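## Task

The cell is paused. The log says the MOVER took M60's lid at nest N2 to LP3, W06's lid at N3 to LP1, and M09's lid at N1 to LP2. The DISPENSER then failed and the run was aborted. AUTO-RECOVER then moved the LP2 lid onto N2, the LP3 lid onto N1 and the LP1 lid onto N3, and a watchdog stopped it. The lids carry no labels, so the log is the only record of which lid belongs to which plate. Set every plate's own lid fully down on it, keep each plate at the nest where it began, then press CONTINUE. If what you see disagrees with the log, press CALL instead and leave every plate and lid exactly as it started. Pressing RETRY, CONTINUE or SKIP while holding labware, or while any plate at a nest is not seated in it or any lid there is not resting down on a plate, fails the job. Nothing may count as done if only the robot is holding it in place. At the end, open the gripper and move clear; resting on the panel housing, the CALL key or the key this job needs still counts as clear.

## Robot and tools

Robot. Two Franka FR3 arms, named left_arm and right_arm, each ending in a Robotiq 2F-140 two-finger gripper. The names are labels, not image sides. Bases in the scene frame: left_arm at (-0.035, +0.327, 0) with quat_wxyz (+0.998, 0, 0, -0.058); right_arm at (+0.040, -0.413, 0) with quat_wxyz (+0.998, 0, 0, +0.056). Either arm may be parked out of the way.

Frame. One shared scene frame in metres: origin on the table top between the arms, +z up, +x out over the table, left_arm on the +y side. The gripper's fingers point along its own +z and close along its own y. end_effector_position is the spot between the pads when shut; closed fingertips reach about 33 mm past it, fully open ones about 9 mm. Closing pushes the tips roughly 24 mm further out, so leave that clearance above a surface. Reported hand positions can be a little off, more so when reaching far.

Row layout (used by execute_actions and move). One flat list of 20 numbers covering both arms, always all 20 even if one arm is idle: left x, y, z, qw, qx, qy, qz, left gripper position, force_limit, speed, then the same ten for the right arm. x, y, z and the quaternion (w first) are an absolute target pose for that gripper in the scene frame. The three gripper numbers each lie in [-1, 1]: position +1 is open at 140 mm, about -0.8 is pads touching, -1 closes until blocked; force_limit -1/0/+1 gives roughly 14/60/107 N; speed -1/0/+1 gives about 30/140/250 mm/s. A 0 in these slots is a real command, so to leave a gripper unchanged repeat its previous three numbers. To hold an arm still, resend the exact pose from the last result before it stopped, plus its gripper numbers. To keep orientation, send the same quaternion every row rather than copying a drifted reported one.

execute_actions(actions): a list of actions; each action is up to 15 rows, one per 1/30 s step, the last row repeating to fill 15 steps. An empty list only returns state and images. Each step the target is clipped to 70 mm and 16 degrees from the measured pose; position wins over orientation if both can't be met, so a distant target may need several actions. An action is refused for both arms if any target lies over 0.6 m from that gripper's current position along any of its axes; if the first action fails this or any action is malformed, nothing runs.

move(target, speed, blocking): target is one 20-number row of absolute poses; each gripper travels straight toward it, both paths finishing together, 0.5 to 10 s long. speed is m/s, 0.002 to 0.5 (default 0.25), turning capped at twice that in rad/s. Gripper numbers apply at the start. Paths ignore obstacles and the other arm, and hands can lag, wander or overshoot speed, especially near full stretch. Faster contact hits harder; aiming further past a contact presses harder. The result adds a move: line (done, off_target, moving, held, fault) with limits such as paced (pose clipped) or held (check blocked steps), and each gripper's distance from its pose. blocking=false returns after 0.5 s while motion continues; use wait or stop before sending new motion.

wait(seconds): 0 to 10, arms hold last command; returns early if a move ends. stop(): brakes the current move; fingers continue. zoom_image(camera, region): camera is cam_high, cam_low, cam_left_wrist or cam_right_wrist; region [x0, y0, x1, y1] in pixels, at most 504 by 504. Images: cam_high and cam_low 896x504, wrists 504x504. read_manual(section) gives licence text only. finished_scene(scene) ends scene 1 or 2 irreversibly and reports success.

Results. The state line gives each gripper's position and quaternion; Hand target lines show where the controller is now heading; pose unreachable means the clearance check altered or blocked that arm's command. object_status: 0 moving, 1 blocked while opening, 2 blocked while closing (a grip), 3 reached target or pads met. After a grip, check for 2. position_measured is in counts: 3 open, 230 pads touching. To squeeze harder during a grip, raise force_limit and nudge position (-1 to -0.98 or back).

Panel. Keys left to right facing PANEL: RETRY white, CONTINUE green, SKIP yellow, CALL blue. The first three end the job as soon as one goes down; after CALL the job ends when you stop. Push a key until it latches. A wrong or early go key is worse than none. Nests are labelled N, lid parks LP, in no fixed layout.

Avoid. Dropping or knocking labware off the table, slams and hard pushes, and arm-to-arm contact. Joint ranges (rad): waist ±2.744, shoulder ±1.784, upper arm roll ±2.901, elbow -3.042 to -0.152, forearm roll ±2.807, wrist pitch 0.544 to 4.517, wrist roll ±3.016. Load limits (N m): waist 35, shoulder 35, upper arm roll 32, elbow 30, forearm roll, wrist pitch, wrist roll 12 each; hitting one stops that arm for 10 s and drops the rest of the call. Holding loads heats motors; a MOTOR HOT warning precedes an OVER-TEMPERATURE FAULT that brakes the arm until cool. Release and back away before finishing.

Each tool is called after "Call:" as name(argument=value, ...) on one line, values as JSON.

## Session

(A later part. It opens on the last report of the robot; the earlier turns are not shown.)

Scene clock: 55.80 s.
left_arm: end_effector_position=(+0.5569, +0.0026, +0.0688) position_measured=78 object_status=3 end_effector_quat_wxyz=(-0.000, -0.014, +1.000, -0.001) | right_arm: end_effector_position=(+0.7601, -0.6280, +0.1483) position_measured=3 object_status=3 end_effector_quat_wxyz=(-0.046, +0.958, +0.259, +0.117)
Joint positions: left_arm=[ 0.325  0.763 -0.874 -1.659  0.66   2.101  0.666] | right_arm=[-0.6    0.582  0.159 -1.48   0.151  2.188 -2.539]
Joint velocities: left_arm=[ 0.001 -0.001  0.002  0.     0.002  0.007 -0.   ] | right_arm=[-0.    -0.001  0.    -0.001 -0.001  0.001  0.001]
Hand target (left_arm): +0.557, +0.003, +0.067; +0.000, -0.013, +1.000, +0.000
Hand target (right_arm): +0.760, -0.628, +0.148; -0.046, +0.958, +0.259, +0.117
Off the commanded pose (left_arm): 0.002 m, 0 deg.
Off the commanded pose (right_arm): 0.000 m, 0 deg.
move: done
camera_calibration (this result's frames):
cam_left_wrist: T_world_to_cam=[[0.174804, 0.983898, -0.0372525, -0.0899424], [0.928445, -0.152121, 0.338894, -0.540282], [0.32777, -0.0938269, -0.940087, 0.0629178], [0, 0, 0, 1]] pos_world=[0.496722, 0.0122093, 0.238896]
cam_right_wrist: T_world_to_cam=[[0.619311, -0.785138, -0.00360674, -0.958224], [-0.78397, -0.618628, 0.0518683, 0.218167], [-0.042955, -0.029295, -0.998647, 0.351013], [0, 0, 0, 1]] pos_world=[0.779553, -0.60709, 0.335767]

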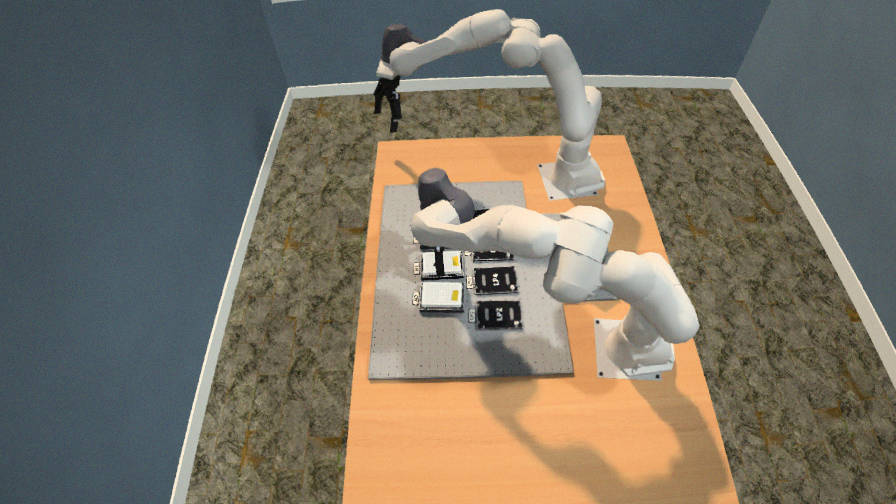

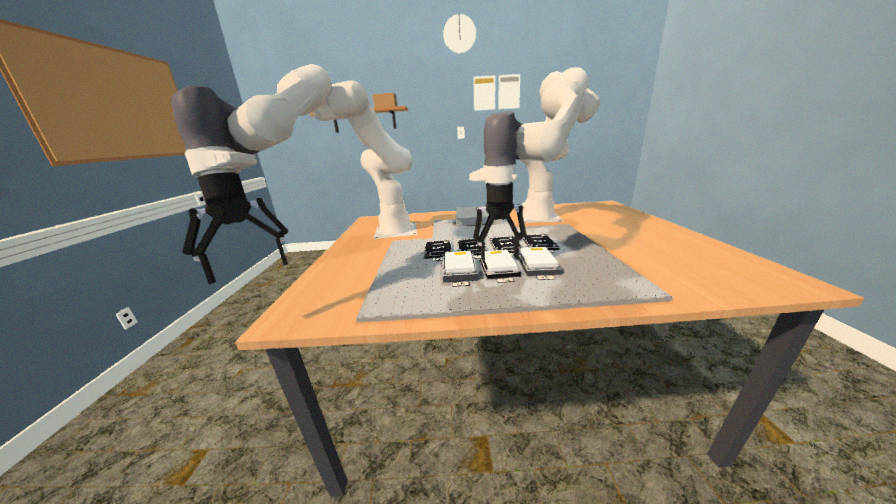

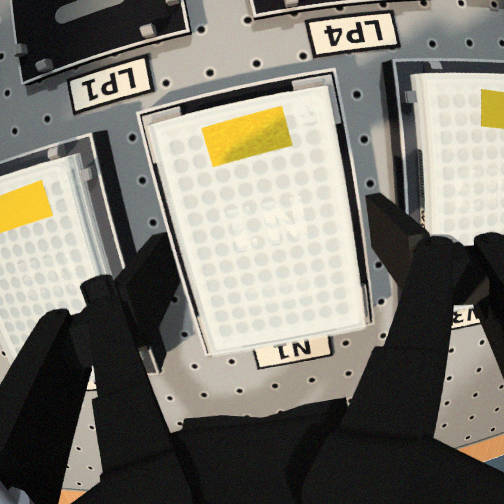

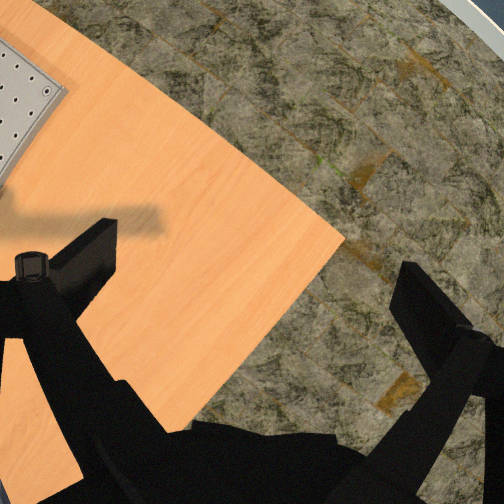

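Call:
move(target=[0.5562,0.002,0.0648,0,-0.013,1,0,0.4,-1,0,0.7601,-0.628,0.1483,-0.046,0.958,0.259,0.117,1,0,0], speed=0.005)

Call:
move(target=[0.5562,0.002,0.0648,0,-0.013,1,0,-1,-1,-1,0.7601,-0.628,0.1483,-0.046,0.958,0.259,0.117,1,0,0], speed=0.005)

Call:
zoom_image(camera="cam_left_wrist", region=[100,40,420,380])

Scene clock: 62.77 s.
left_arm: end_effector_position=(+0.5568, +0.0019, +0.0671) position_measured=78 object_status=3 end_effector_quat_wxyz=(+0.000, -0.014, +1.000, -0.001) | right_arm: end_effector_position=(+0.7601, -0.6280, +0.1483) position_measured=3 object_status=3 end_effector_quat_wxyz=(-0.046, +0.958, +0.259, +0.117)
Joint positions: left_arm=[ 0.322  0.764 -0.871 -1.659  0.661  2.105  0.666] | right_arm=[-0.6    0.582  0.159 -1.48   0.151  2.188 -2.539]
Joint velocities: left_arm=[-0.003  0.     0.004 -0.002 -0.001  0.003  0.001] | right_arm=[ 0.001 -0.     0.002 -0.    -0.     0.    -0.   ]
Hand target (left_arm): +0.556, +0.002, +0.065; -0.000, -0.013, +1.000, +0.000
Hand target (right_arm): +0.760, -0.628, +0.148; -0.046, +0.958, +0.259, +0.117
Off the commanded pose (left_arm): 0.002 m, 0 deg.
Off the commanded pose (right_arm): 0.000 m, 0 deg.
move: done
camera_calibration (this result's frames):
cam_left_wrist: T_world_to_cam=[[0.176069, 0.983663, -0.0375069, -0.0899417], [0.928052, -0.15317, 0.339499, -0.539523], [0.328207, -0.0945836, -0.939858, 0.0611245], [0, 0, 0, 1]] pos_world=[0.49648, 0.0116147, 0.237242]
cam_right_wrist: T_world_to_cam=[[0.619311, -0.785138, -0.00360698, -0.958224], [-0.78397, -0.618628, 0.0518682, 0.218167], [-0.042955, -0.0292948, -0.998647, 0.351014], [0, 0, 0, 1]] pos_world=[0.779553, -0.60709, 0.335767]

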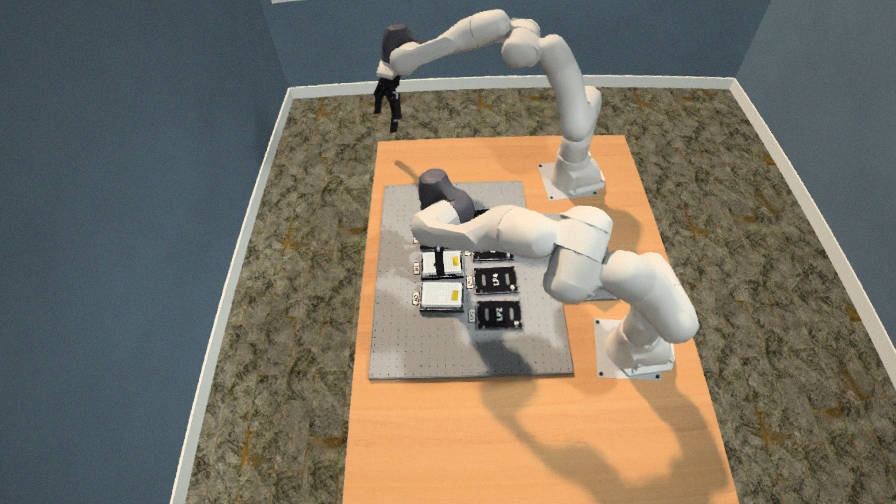

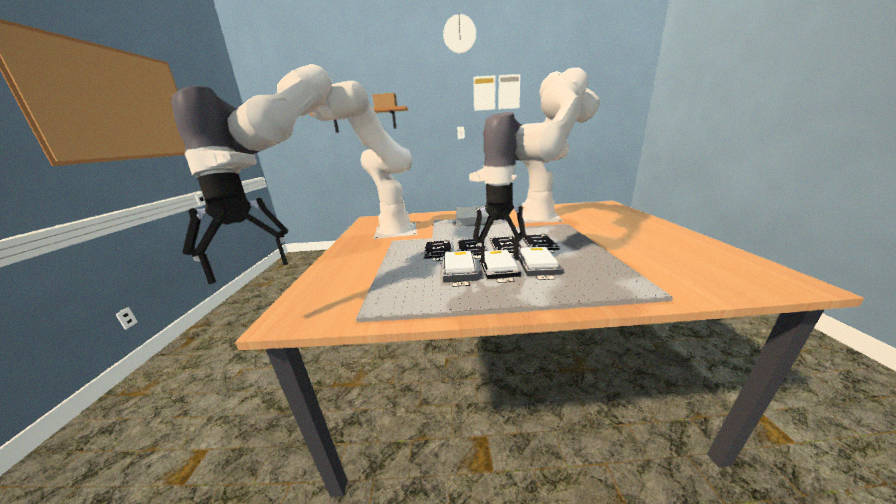

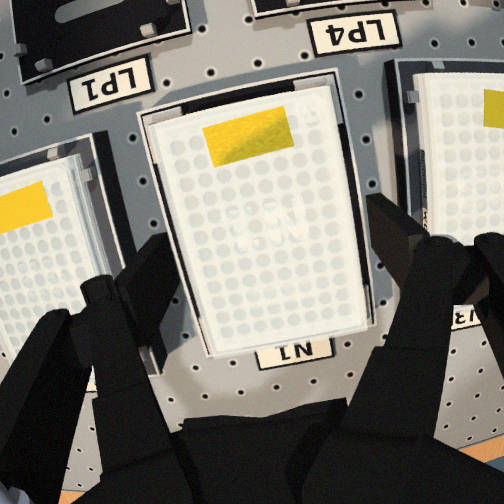

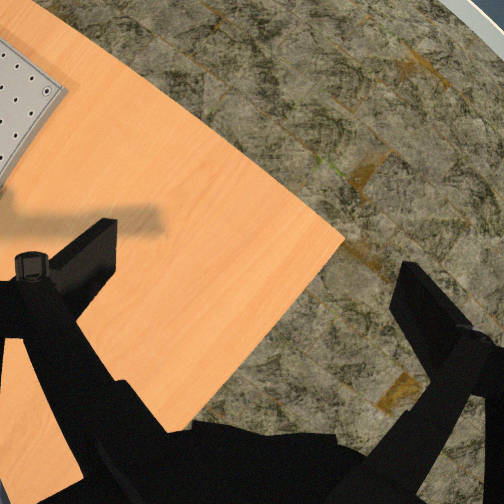

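Scene clock: 63.47 s.
left_arm: end_effector_position=(+0.5569, +0.0017, +0.0673) position_measured=101 object_status=2 end_effector_quat_wxyz=(+0.000, -0.013, +1.000, -0.001) | right_arm: end_effector_position=(+0.7601, -0.6280, +0.1483) position_measured=3 object_status=3 end_effector_quat_wxyz=(-0.046, +0.958, +0.259, +0.117)
Joint positions: left_arm=[ 0.322  0.764 -0.871 -1.659  0.661  2.105  0.666] | right_arm=[-0.6    0.582  0.159 -1.48   0.151  2.188 -2.539]
Joint velocities: left_arm=[ 0.001 -0.    -0.     0.    -0.001 -0.     0.   ] | right_arm=[ 0.    -0.001  0.     0.001  0.    -0.     0.001]
Hand target (left_arm): +0.556, +0.002, +0.065; -0.000, -0.013, +1.000, +0.000
Hand target (right_arm): +0.760, -0.628, +0.148; -0.046, +0.958, +0.259, +0.117
Off the commanded pose (left_arm): 0.003 m, 0 deg.
Off the commanded pose (right_arm): 0.000 m, 0 deg.
move: done
camera_calibration (this result's frames):
cam_left_wrist: T_world_to_cam=[[0.176155, 0.983642, -0.0376687, -0.0898678], [0.927886, -0.153151, 0.33996, -0.539638], [0.32863, -0.0948378, -0.939685, 0.0609651], [0, 0, 0, 1]] pos_world=[0.496518, 0.0115334, 0.237358]
cam_right_wrist: T_world_to_cam=[[0.619311, -0.785138, -0.0036069, -0.958224], [-0.78397, -0.618628, 0.0518682, 0.218167], [-0.042955, -0.0292948, -0.998647, 0.351014], [0, 0, 0, 1]] pos_world=[0.779553, -0.60709, 0.335767]

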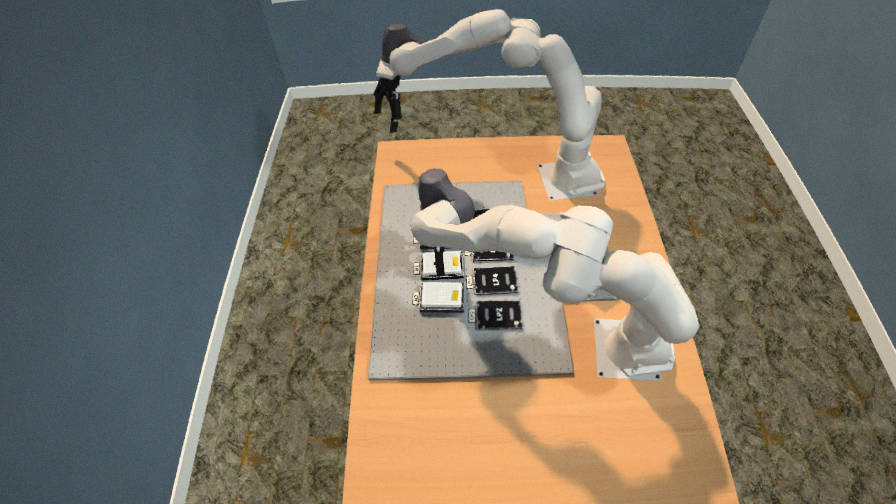

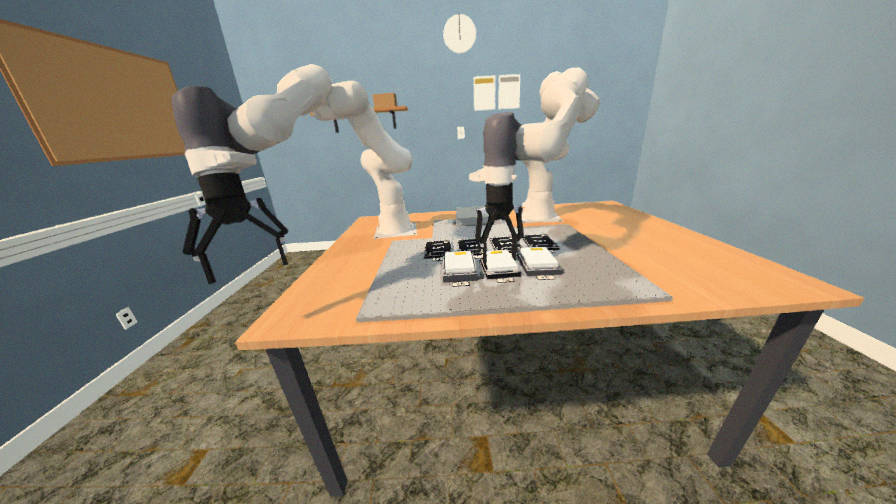

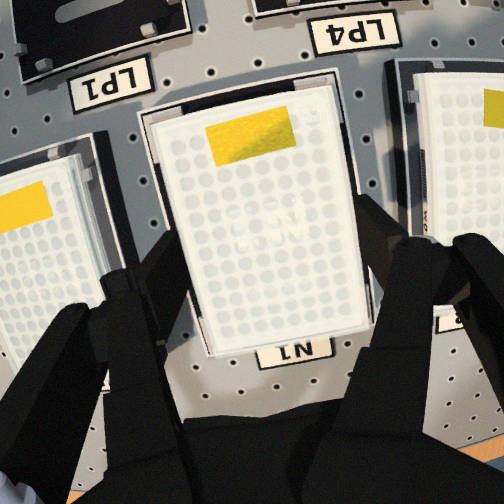

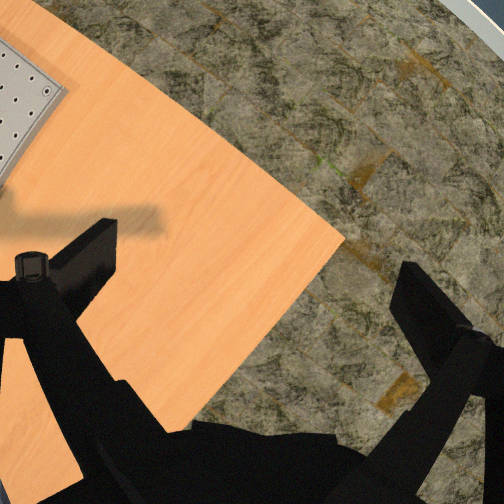

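Region (100, 40, 420, 380) of cam_left_wrist's 504x504 image, scaled by 1.482, with more detail than that image has; it fills the left 474 columns of this view, and the rest is white.

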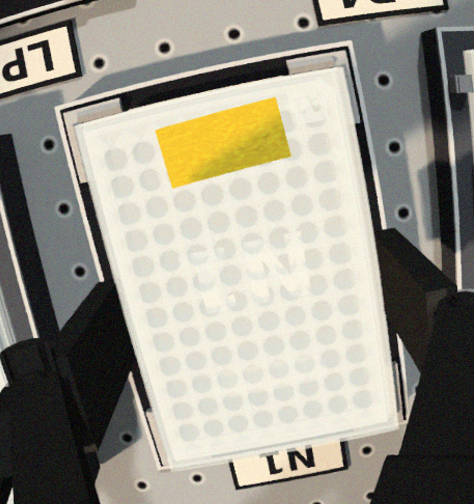

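Call:
move(target=[0.5565,0.001,0.082,0,-0.013,1,0,-1,-1,-1,0.7601,-0.628,0.1483,-0.046,0.958,0.259,0.117,1,0,0], speed=0.015)

Call:
zoom_image(camera="cam_low", region=[450,225,550,285])

Scene clock: 70.07 s.
left_arm: end_effector_position=(+0.5561, +0.0007, +0.0798) position_measured=101 object_status=2 end_effector_quat_wxyz=(+0.000, -0.015, +1.000, +0.000) | right_arm: end_effector_position=(+0.7601, -0.6280, +0.1483) position_measured=3 object_status=3 end_effector_quat_wxyz=(-0.046, +0.958, +0.259, +0.117)
Joint positions: left_arm=[ 0.33   0.751 -0.889 -1.652  0.653  2.08   0.666] | right_arm=[-0.6    0.582  0.159 -1.48   0.151  2.188 -2.539]
Joint velocities: left_arm=[ 0.006  0.    -0.007  0.001 -0.001 -0.011 -0.   ] | right_arm=[ 0.  0. -0. -0. -0. -0.  0.]
Hand target (left_arm): +0.556, +0.001, +0.082; -0.000, -0.013, +1.000, -0.000
Hand target (right_arm): +0.760, -0.628, +0.148; -0.046, +0.958, +0.259, +0.117
Off the commanded pose (left_arm): 0.002 m, 0 deg.
Off the commanded pose (right_arm): 0.000 m, 0 deg.
move: done
camera_calibration (this result's frames):
cam_left_wrist: T_world_to_cam=[[0.174075, 0.984082, -0.0357859, -0.0872423], [0.928451, -0.151908, 0.338973, -0.543612], [0.328141, -0.0922323, -0.940115, 0.0731819], [0, 0, 0, 1]] pos_world=[0.49589, 0.0100242, 0.249947]
cam_right_wrist: T_world_to_cam=[[0.619311, -0.785138, -0.00360705, -0.958224], [-0.78397, -0.618628, 0.0518682, 0.218167], [-0.0429551, -0.0292947, -0.998647, 0.351014], [0, 0, 0, 1]] pos_world=[0.779553, -0.60709, 0.335767]

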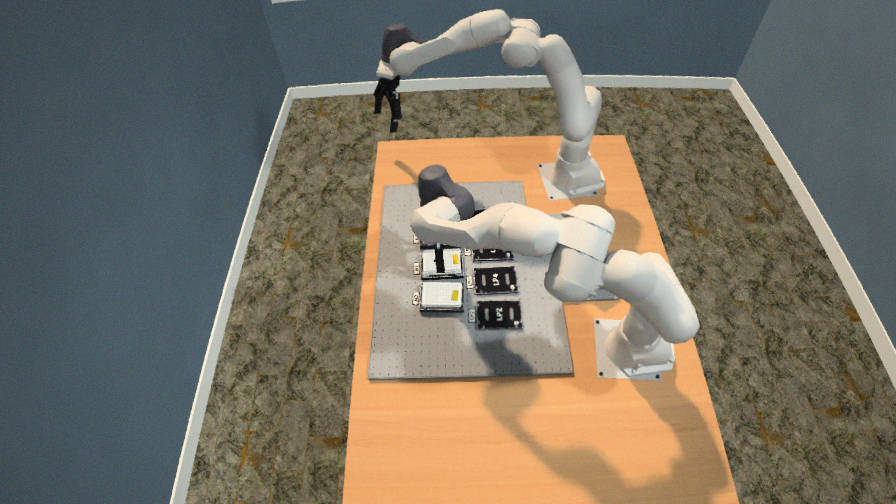

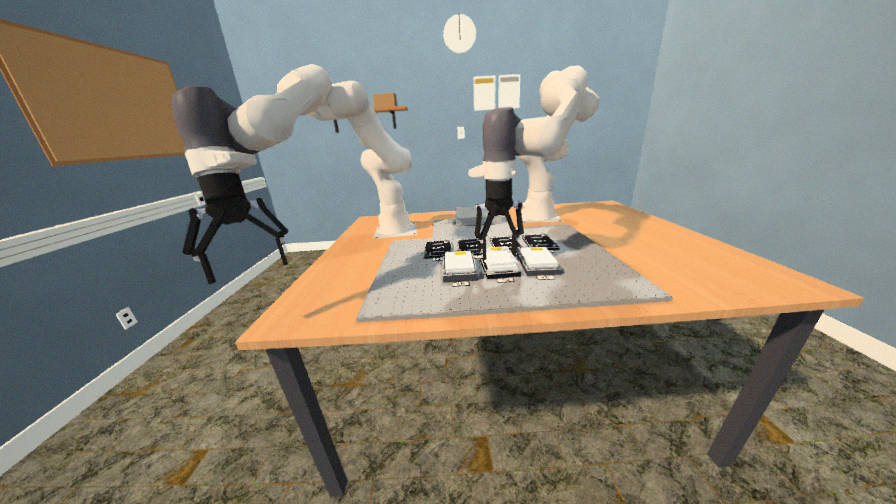

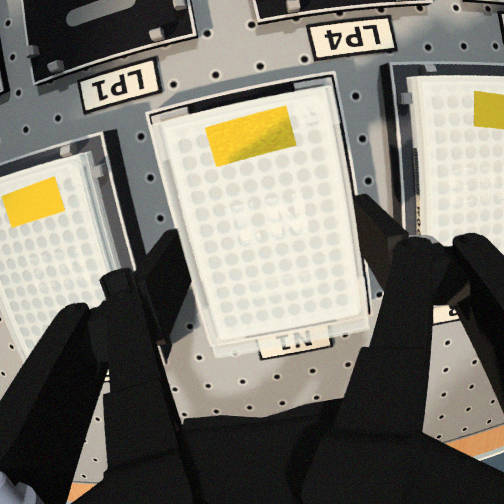

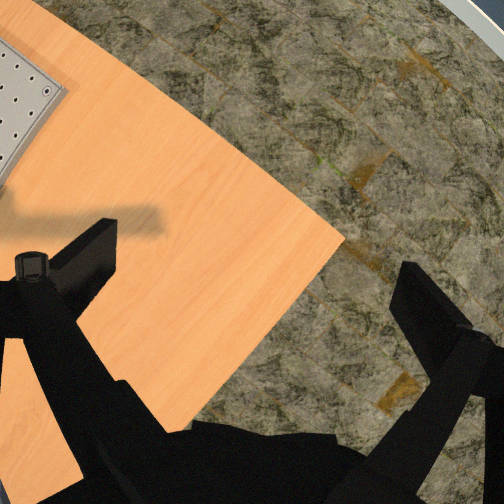

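Region (450, 225, 550, 285) of cam_low's 896x504 image, scaled by 5.040, with more detail than that image has; it fills the top 302 rows of this view, and the rest is white.

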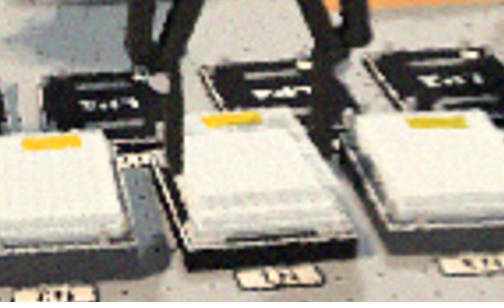

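Lid free. Move to LP1 (≈0.38,-0.062).

Call:
move(target=[0.55,0.0,0.097,0,-0.013,1,0,-1,-1,-1,0.7601,-0.628,0.1483,-0.046,0.958,0.259,0.117,1,0,0], speed=0.05)

Call:
move(target=[0.38,-0.062,0.095,0,0,1,0,-1,-1,-1,0.7601,-0.628,0.1483,-0.046,0.958,0.259,0.117,1,0,0], speed=0.12)

Call:
move(target=[0.38,-0.062,0.072,0,0,1,0,-1,-1,-1,0.7601,-0.628,0.1483,-0.046,0.958,0.259,0.117,1,0,0], speed=0.03)

Call:
zoom_image(camera="cam_left_wrist", region=[100,40,420,380])

Scene clock: 75.83 s.
left_arm: end_effector_position=(+0.5514, -0.0004, +0.0963) position_measured=101 object_status=2 end_effector_quat_wxyz=(+0.002, -0.014, +1.000, -0.000) | right_arm: end_effector_position=(+0.7601, -0.6280, +0.1483) position_measured=3 object_status=3 end_effector_quat_wxyz=(-0.046, +0.958, +0.259, +0.117)
Joint positions: left_arm=[ 0.349  0.722 -0.916 -1.665  0.638  2.064  0.666] | right_arm=[-0.6    0.582  0.159 -1.48   0.151  2.188 -2.539]
Joint velocities: left_arm=[ 0.007 -0.    -0.004 -0.001 -0.001 -0.008  0.   ] | right_arm=[ 0.     0.001 -0.     0.001 -0.002 -0.001 -0.   ]
Hand target (left_arm): +0.550, -0.000, +0.097; -0.000, -0.013, +1.000, -0.000
Hand target (right_arm): +0.760, -0.628, +0.148; -0.046, +0.958, +0.259, +0.117
Off the commanded pose (left_arm): 0.002 m, 0 deg.
Off the commanded pose (right_arm): 0.000 m, 0 deg.
move: done
camera_calibration (this result's frames):
cam_left_wrist: T_world_to_cam=[[0.174879, 0.98392, -0.0363253, -0.0851728], [0.927374, -0.152211, 0.341773, -0.544693], [0.330748, -0.093456, -0.93908, 0.0886148], [0, 0, 0, 1]] pos_world=[0.490721, 0.00917654, 0.266284]
cam_right_wrist: T_world_to_cam=[[0.619311, -0.785138, -0.00360693, -0.958224], [-0.78397, -0.618628, 0.0518681, 0.218167], [-0.042955, -0.0292948, -0.998647, 0.351014], [0, 0, 0, 1]] pos_world=[0.779553, -0.60709, 0.335767]

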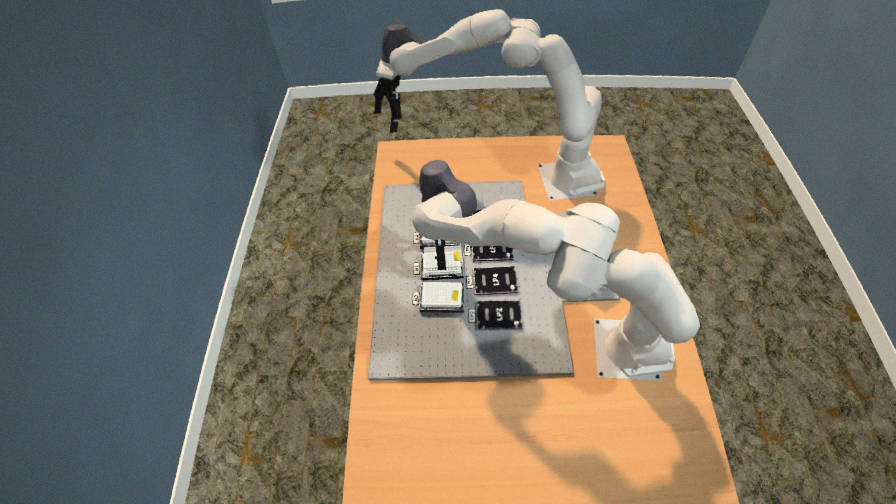

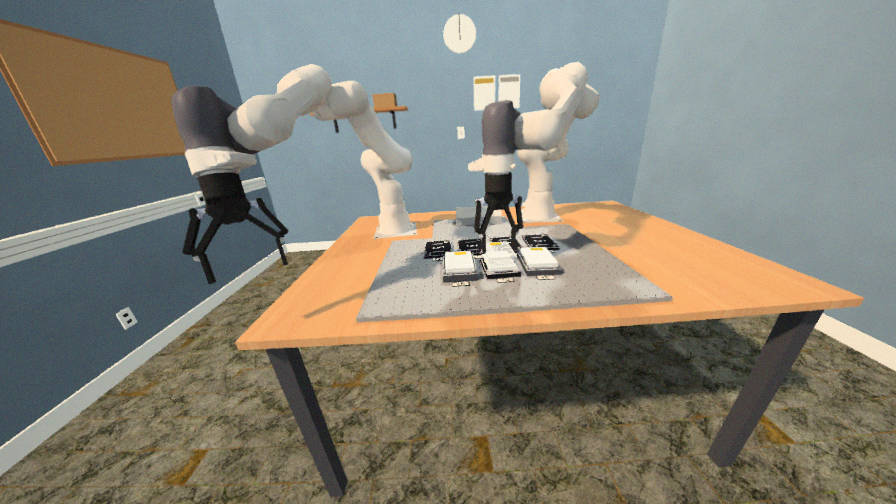

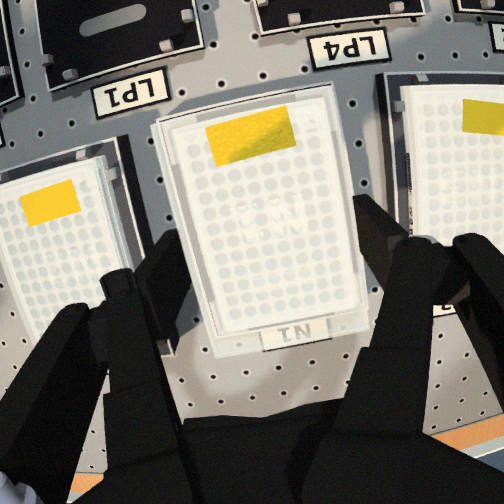

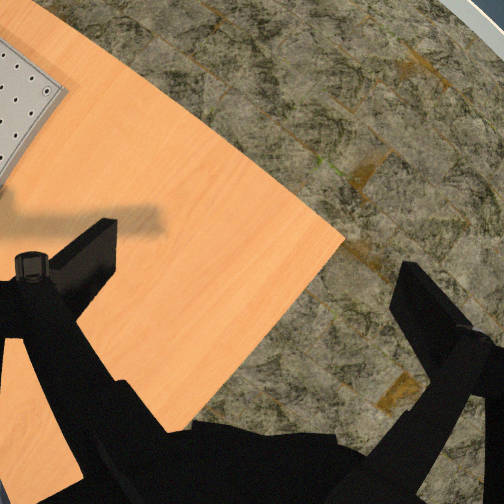

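Scene clock: 77.87 s.
left_arm: end_effector_position=(+0.3806, -0.0633, +0.0954) position_measured=101 object_status=2 end_effector_quat_wxyz=(-0.002, +0.006, +1.000, +0.001) | right_arm: end_effector_position=(+0.7601, -0.6280, +0.1483) position_measured=3 object_status=3 end_effector_quat_wxyz=(-0.046, +0.958, +0.259, +0.117)
Joint positions: left_arm=[ 0.389  0.454 -1.08  -2.095  0.518  2.248  0.479] | right_arm=[-0.6    0.582  0.159 -1.48   0.151  2.188 -2.539]
Joint velocities: left_arm=[-0.001 -0.     0.    -0.003 -0.004  0.009 -0.022] | right_arm=[-0.001  0.001 -0.001 -0.002 -0.001 -0.001 -0.001]
Hand target (left_arm): +0.380, -0.064, +0.096; -0.001, -0.002, +1.000, -0.000
Hand target (right_arm): +0.760, -0.628, +0.148; -0.046, +0.958, +0.259, +0.117
Off the commanded pose (left_arm): 0.002 m, 1 deg.
Off the commanded pose (right_arm): 0.000 m, 0 deg.
move: done
camera_calibration (this result's frames):
cam_left_wrist: T_world_to_cam=[[0.215005, 0.975961, -0.0356731, -0.00919865], [0.922479, -0.190959, 0.33551, -0.3955], [0.320633, -0.105044, -0.941361, 0.14171], [0, 0, 0, 1]] pos_world=[0.321381, -0.0516611, 0.265767]
cam_right_wrist: T_world_to_cam=[[0.619311, -0.785138, -0.00360683, -0.958224], [-0.78397, -0.618628, 0.0518683, 0.218167], [-0.042955, -0.029295, -0.998647, 0.351013], [0, 0, 0, 1]] pos_world=[0.779553, -0.60709, 0.335767]

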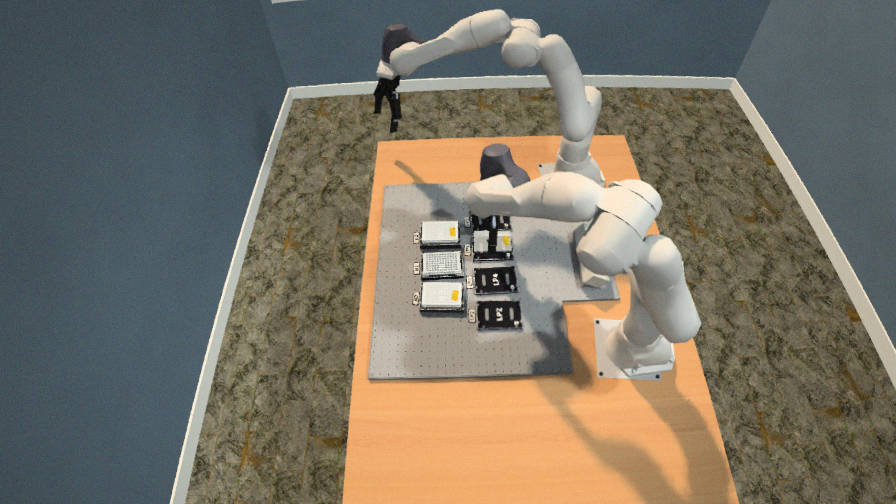

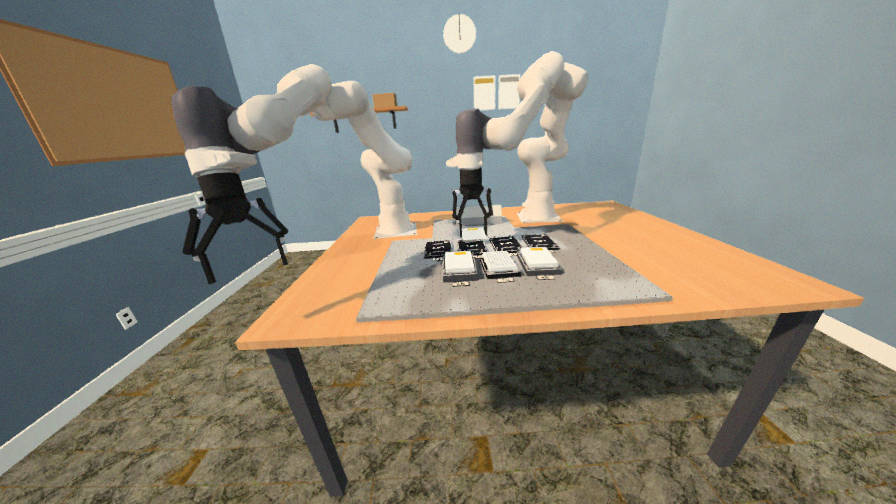

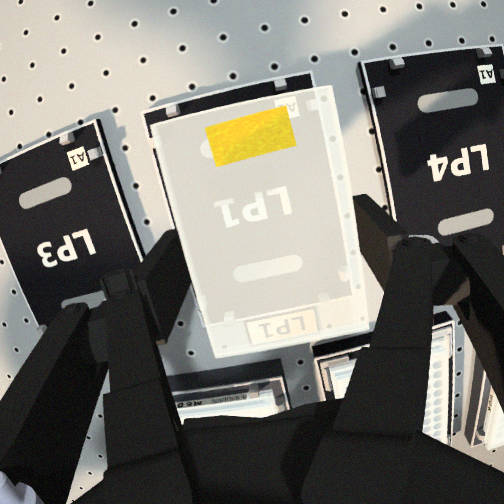

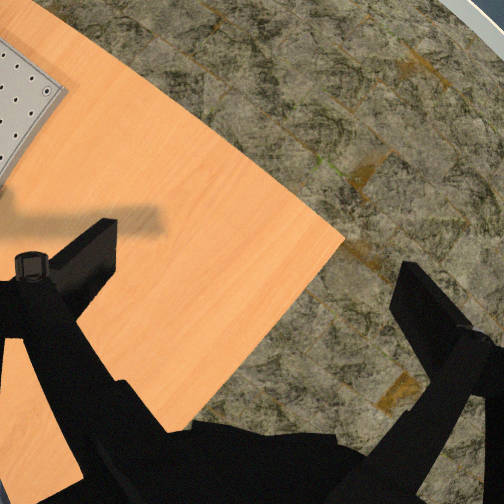

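Scene clock: 78.93 s.
left_arm: end_effector_position=(+0.3801, -0.0614, +0.0729) position_measured=101 object_status=2 end_effector_quat_wxyz=(-0.001, +0.004, +1.000, +0.001) | right_arm: end_effector_position=(+0.7601, -0.6280, +0.1483) position_measured=3 object_status=3 end_effector_quat_wxyz=(-0.046, +0.958, +0.259, +0.117)
Joint positions: left_arm=[ 0.341  0.475 -1.017 -2.112  0.547  2.295  0.457] | right_arm=[-0.6    0.582  0.159 -1.48   0.151  2.188 -2.539]
Joint velocities: left_arm=[-0.014 -0.001  0.013 -0.001  0.001  0.017 -0.009] | right_arm=[-0.    -0.     0.     0.001 -0.    -0.     0.002]
Hand target (left_arm): +0.380, -0.062, +0.072; +0.000, -0.000, +1.000, +0.000
Hand target (right_arm): +0.760, -0.628, +0.148; -0.046, +0.958, +0.259, +0.117
Off the commanded pose (left_arm): 0.001 m, 0 deg.
Off the commanded pose (right_arm): 0.000 m, 0 deg.
move: done
camera_calibration (this result's frames):
cam_left_wrist: T_world_to_cam=[[0.21042, 0.977002, -0.0344975, -0.0100971], [0.922715, -0.186822, 0.337186, -0.387045], [0.322986, -0.102782, -0.940806, 0.120067], [0, 0, 0, 1]] pos_world=[0.320477, -0.0501029, 0.243117]
cam_right_wrist: T_world_to_cam=[[0.619311, -0.785138, -0.00360694, -0.958224], [-0.78397, -0.618628, 0.0518683, 0.218167], [-0.0429551, -0.0292949, -0.998647, 0.351014], [0, 0, 0, 1]] pos_world=[0.779553, -0.60709, 0.335767]

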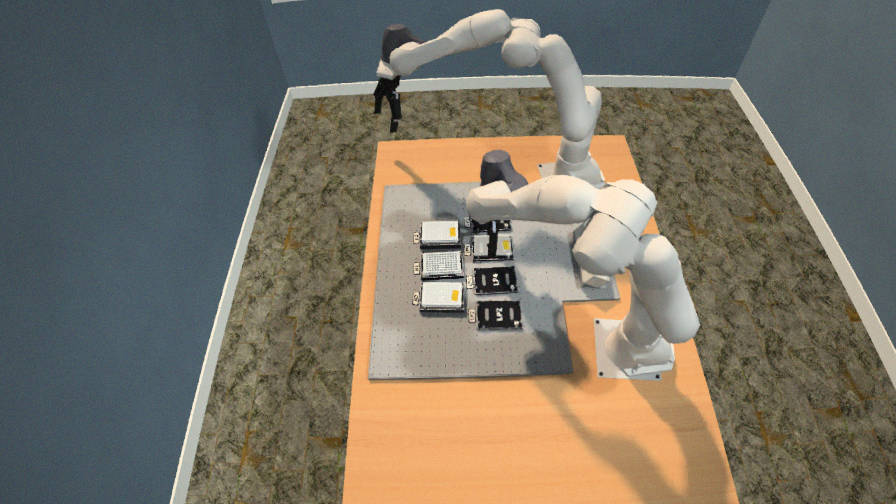

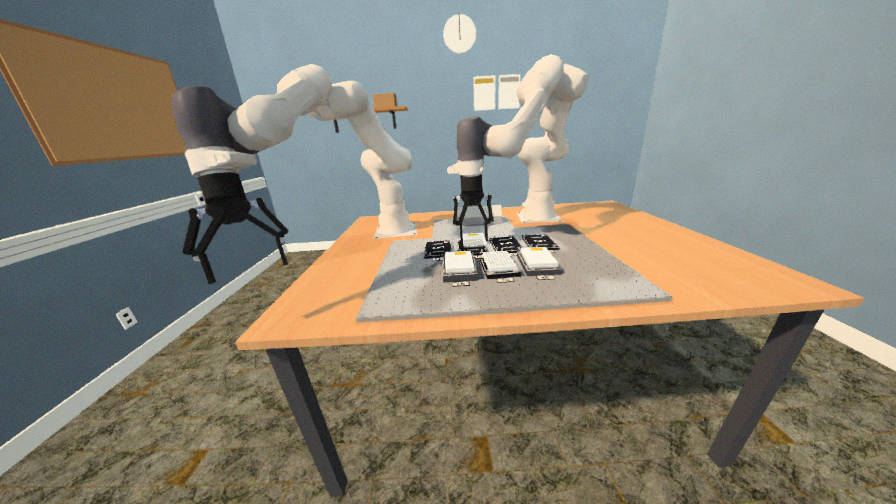

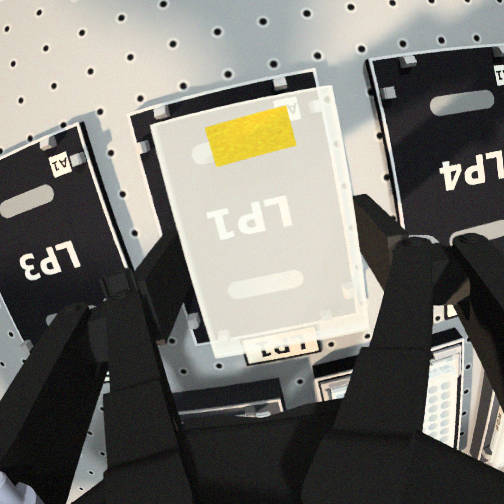

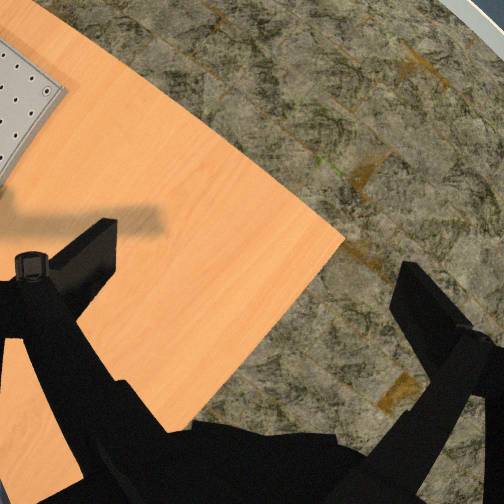

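Region (100, 40, 420, 380) of cam_left_wrist's 504x504 image, scaled by 1.482, with more detail than that image has; it fills the left 474 columns of this view, and the rest is white.

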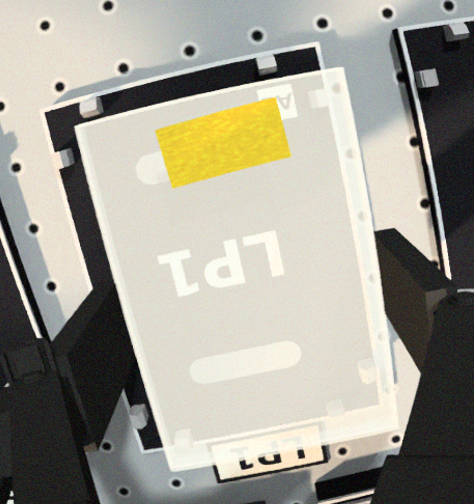

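Call:
move(target=[0.379,-0.0708,0.064,0,-0.011,1,0,-1,-1,-1,0.7601,-0.628,0.1483,-0.046,0.958,0.259,0.117,1,0,0], speed=0.015)

Call:
zoom_image(camera="cam_left_wrist", region=[100,40,420,380])

Scene clock: 85.40 s.
left_arm: end_effector_position=(+0.3779, -0.0699, +0.0641) position_measured=101 object_status=2 end_effector_quat_wxyz=(-0.001, -0.005, +1.000, +0.001) | right_arm: end_effector_position=(+0.7601, -0.6280, +0.1483) position_measured=3 object_status=3 end_effector_quat_wxyz=(-0.046, +0.958, +0.259, +0.117)
Joint positions: left_arm=[ 0.28   0.488 -0.967 -2.099  0.55   2.308  0.426] | right_arm=[-0.6    0.582  0.159 -1.48   0.151  2.188 -2.539]
Joint velocities: left_arm=[-0.015 -0.     0.015  0.001 -0.001  0.007 -0.013] | right_arm=[-0.    -0.     0.001  0.     0.    -0.    -0.   ]
Hand target (left_arm): +0.379, -0.071, +0.064; +0.000, -0.011, +1.000, +0.000
Hand target (right_arm): +0.760, -0.628, +0.148; -0.046, +0.958, +0.259, +0.117
Off the commanded pose (left_arm): 0.001 m, 1 deg.
Off the commanded pose (right_arm): 0.000 m, 0 deg.
move: done
camera_calibration (this result's frames):
cam_left_wrist: T_world_to_cam=[[0.19345, 0.98053, -0.0337359, 0.00504942], [0.925821, -0.171061, 0.337035, -0.383754], [0.324702, -0.096433, -0.940887, 0.111476], [0, 0, 0, 1]] pos_world=[0.318114, -0.0598464, 0.234396]
cam_right_wrist: T_world_to_cam=[[0.619311, -0.785138, -0.00360688, -0.958224], [-0.78397, -0.618628, 0.0518683, 0.218167], [-0.042955, -0.0292949, -0.998647, 0.351014], [0, 0, 0, 1]] pos_world=[0.779553, -0.60709, 0.335767]

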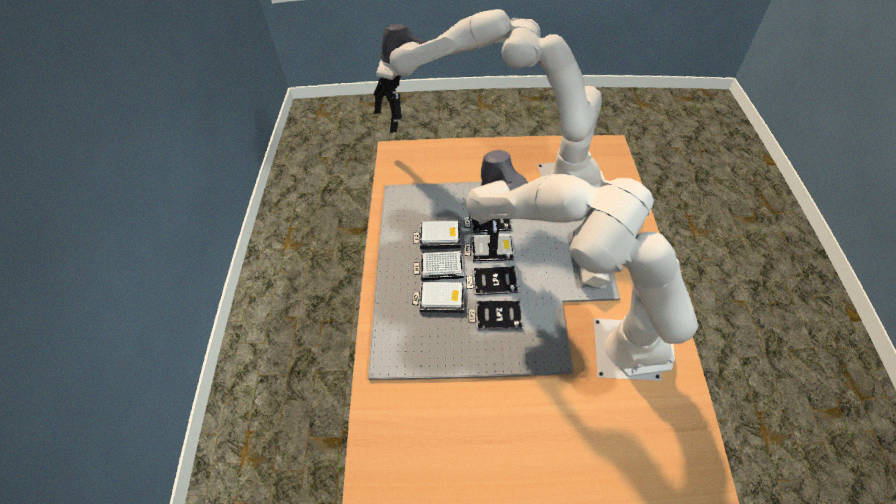

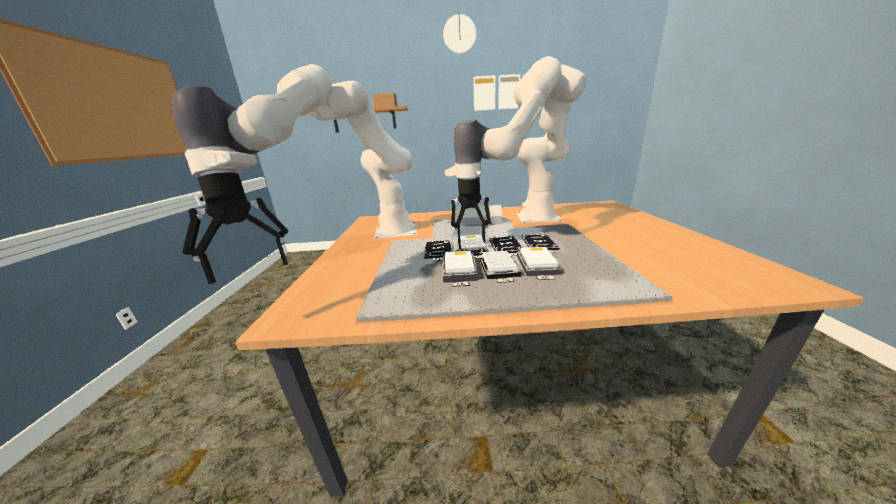

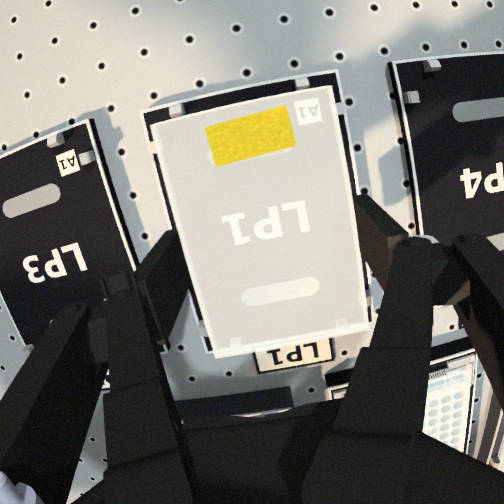

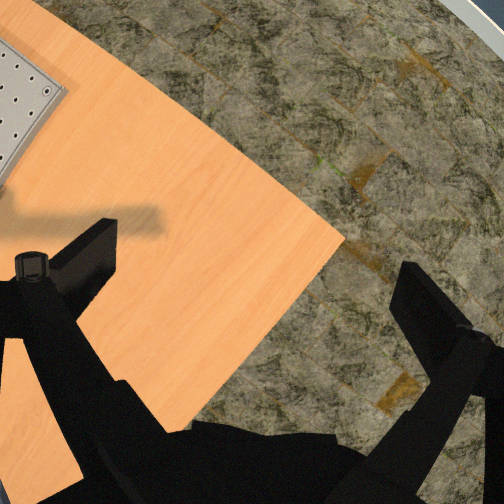

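Region (100, 40, 420, 380) of cam_left_wrist's 504x504 image, scaled by 1.482, with more detail than that image has; it fills the left 474 columns of this view, and the rest is white.

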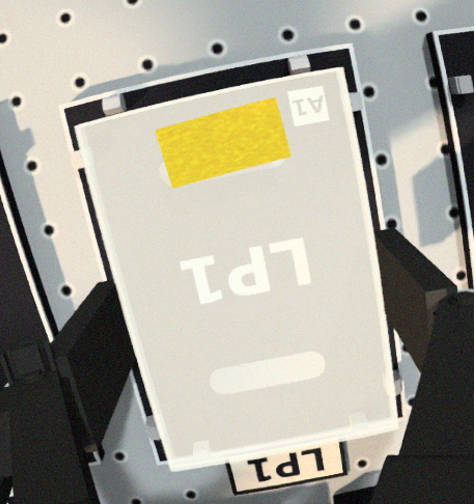

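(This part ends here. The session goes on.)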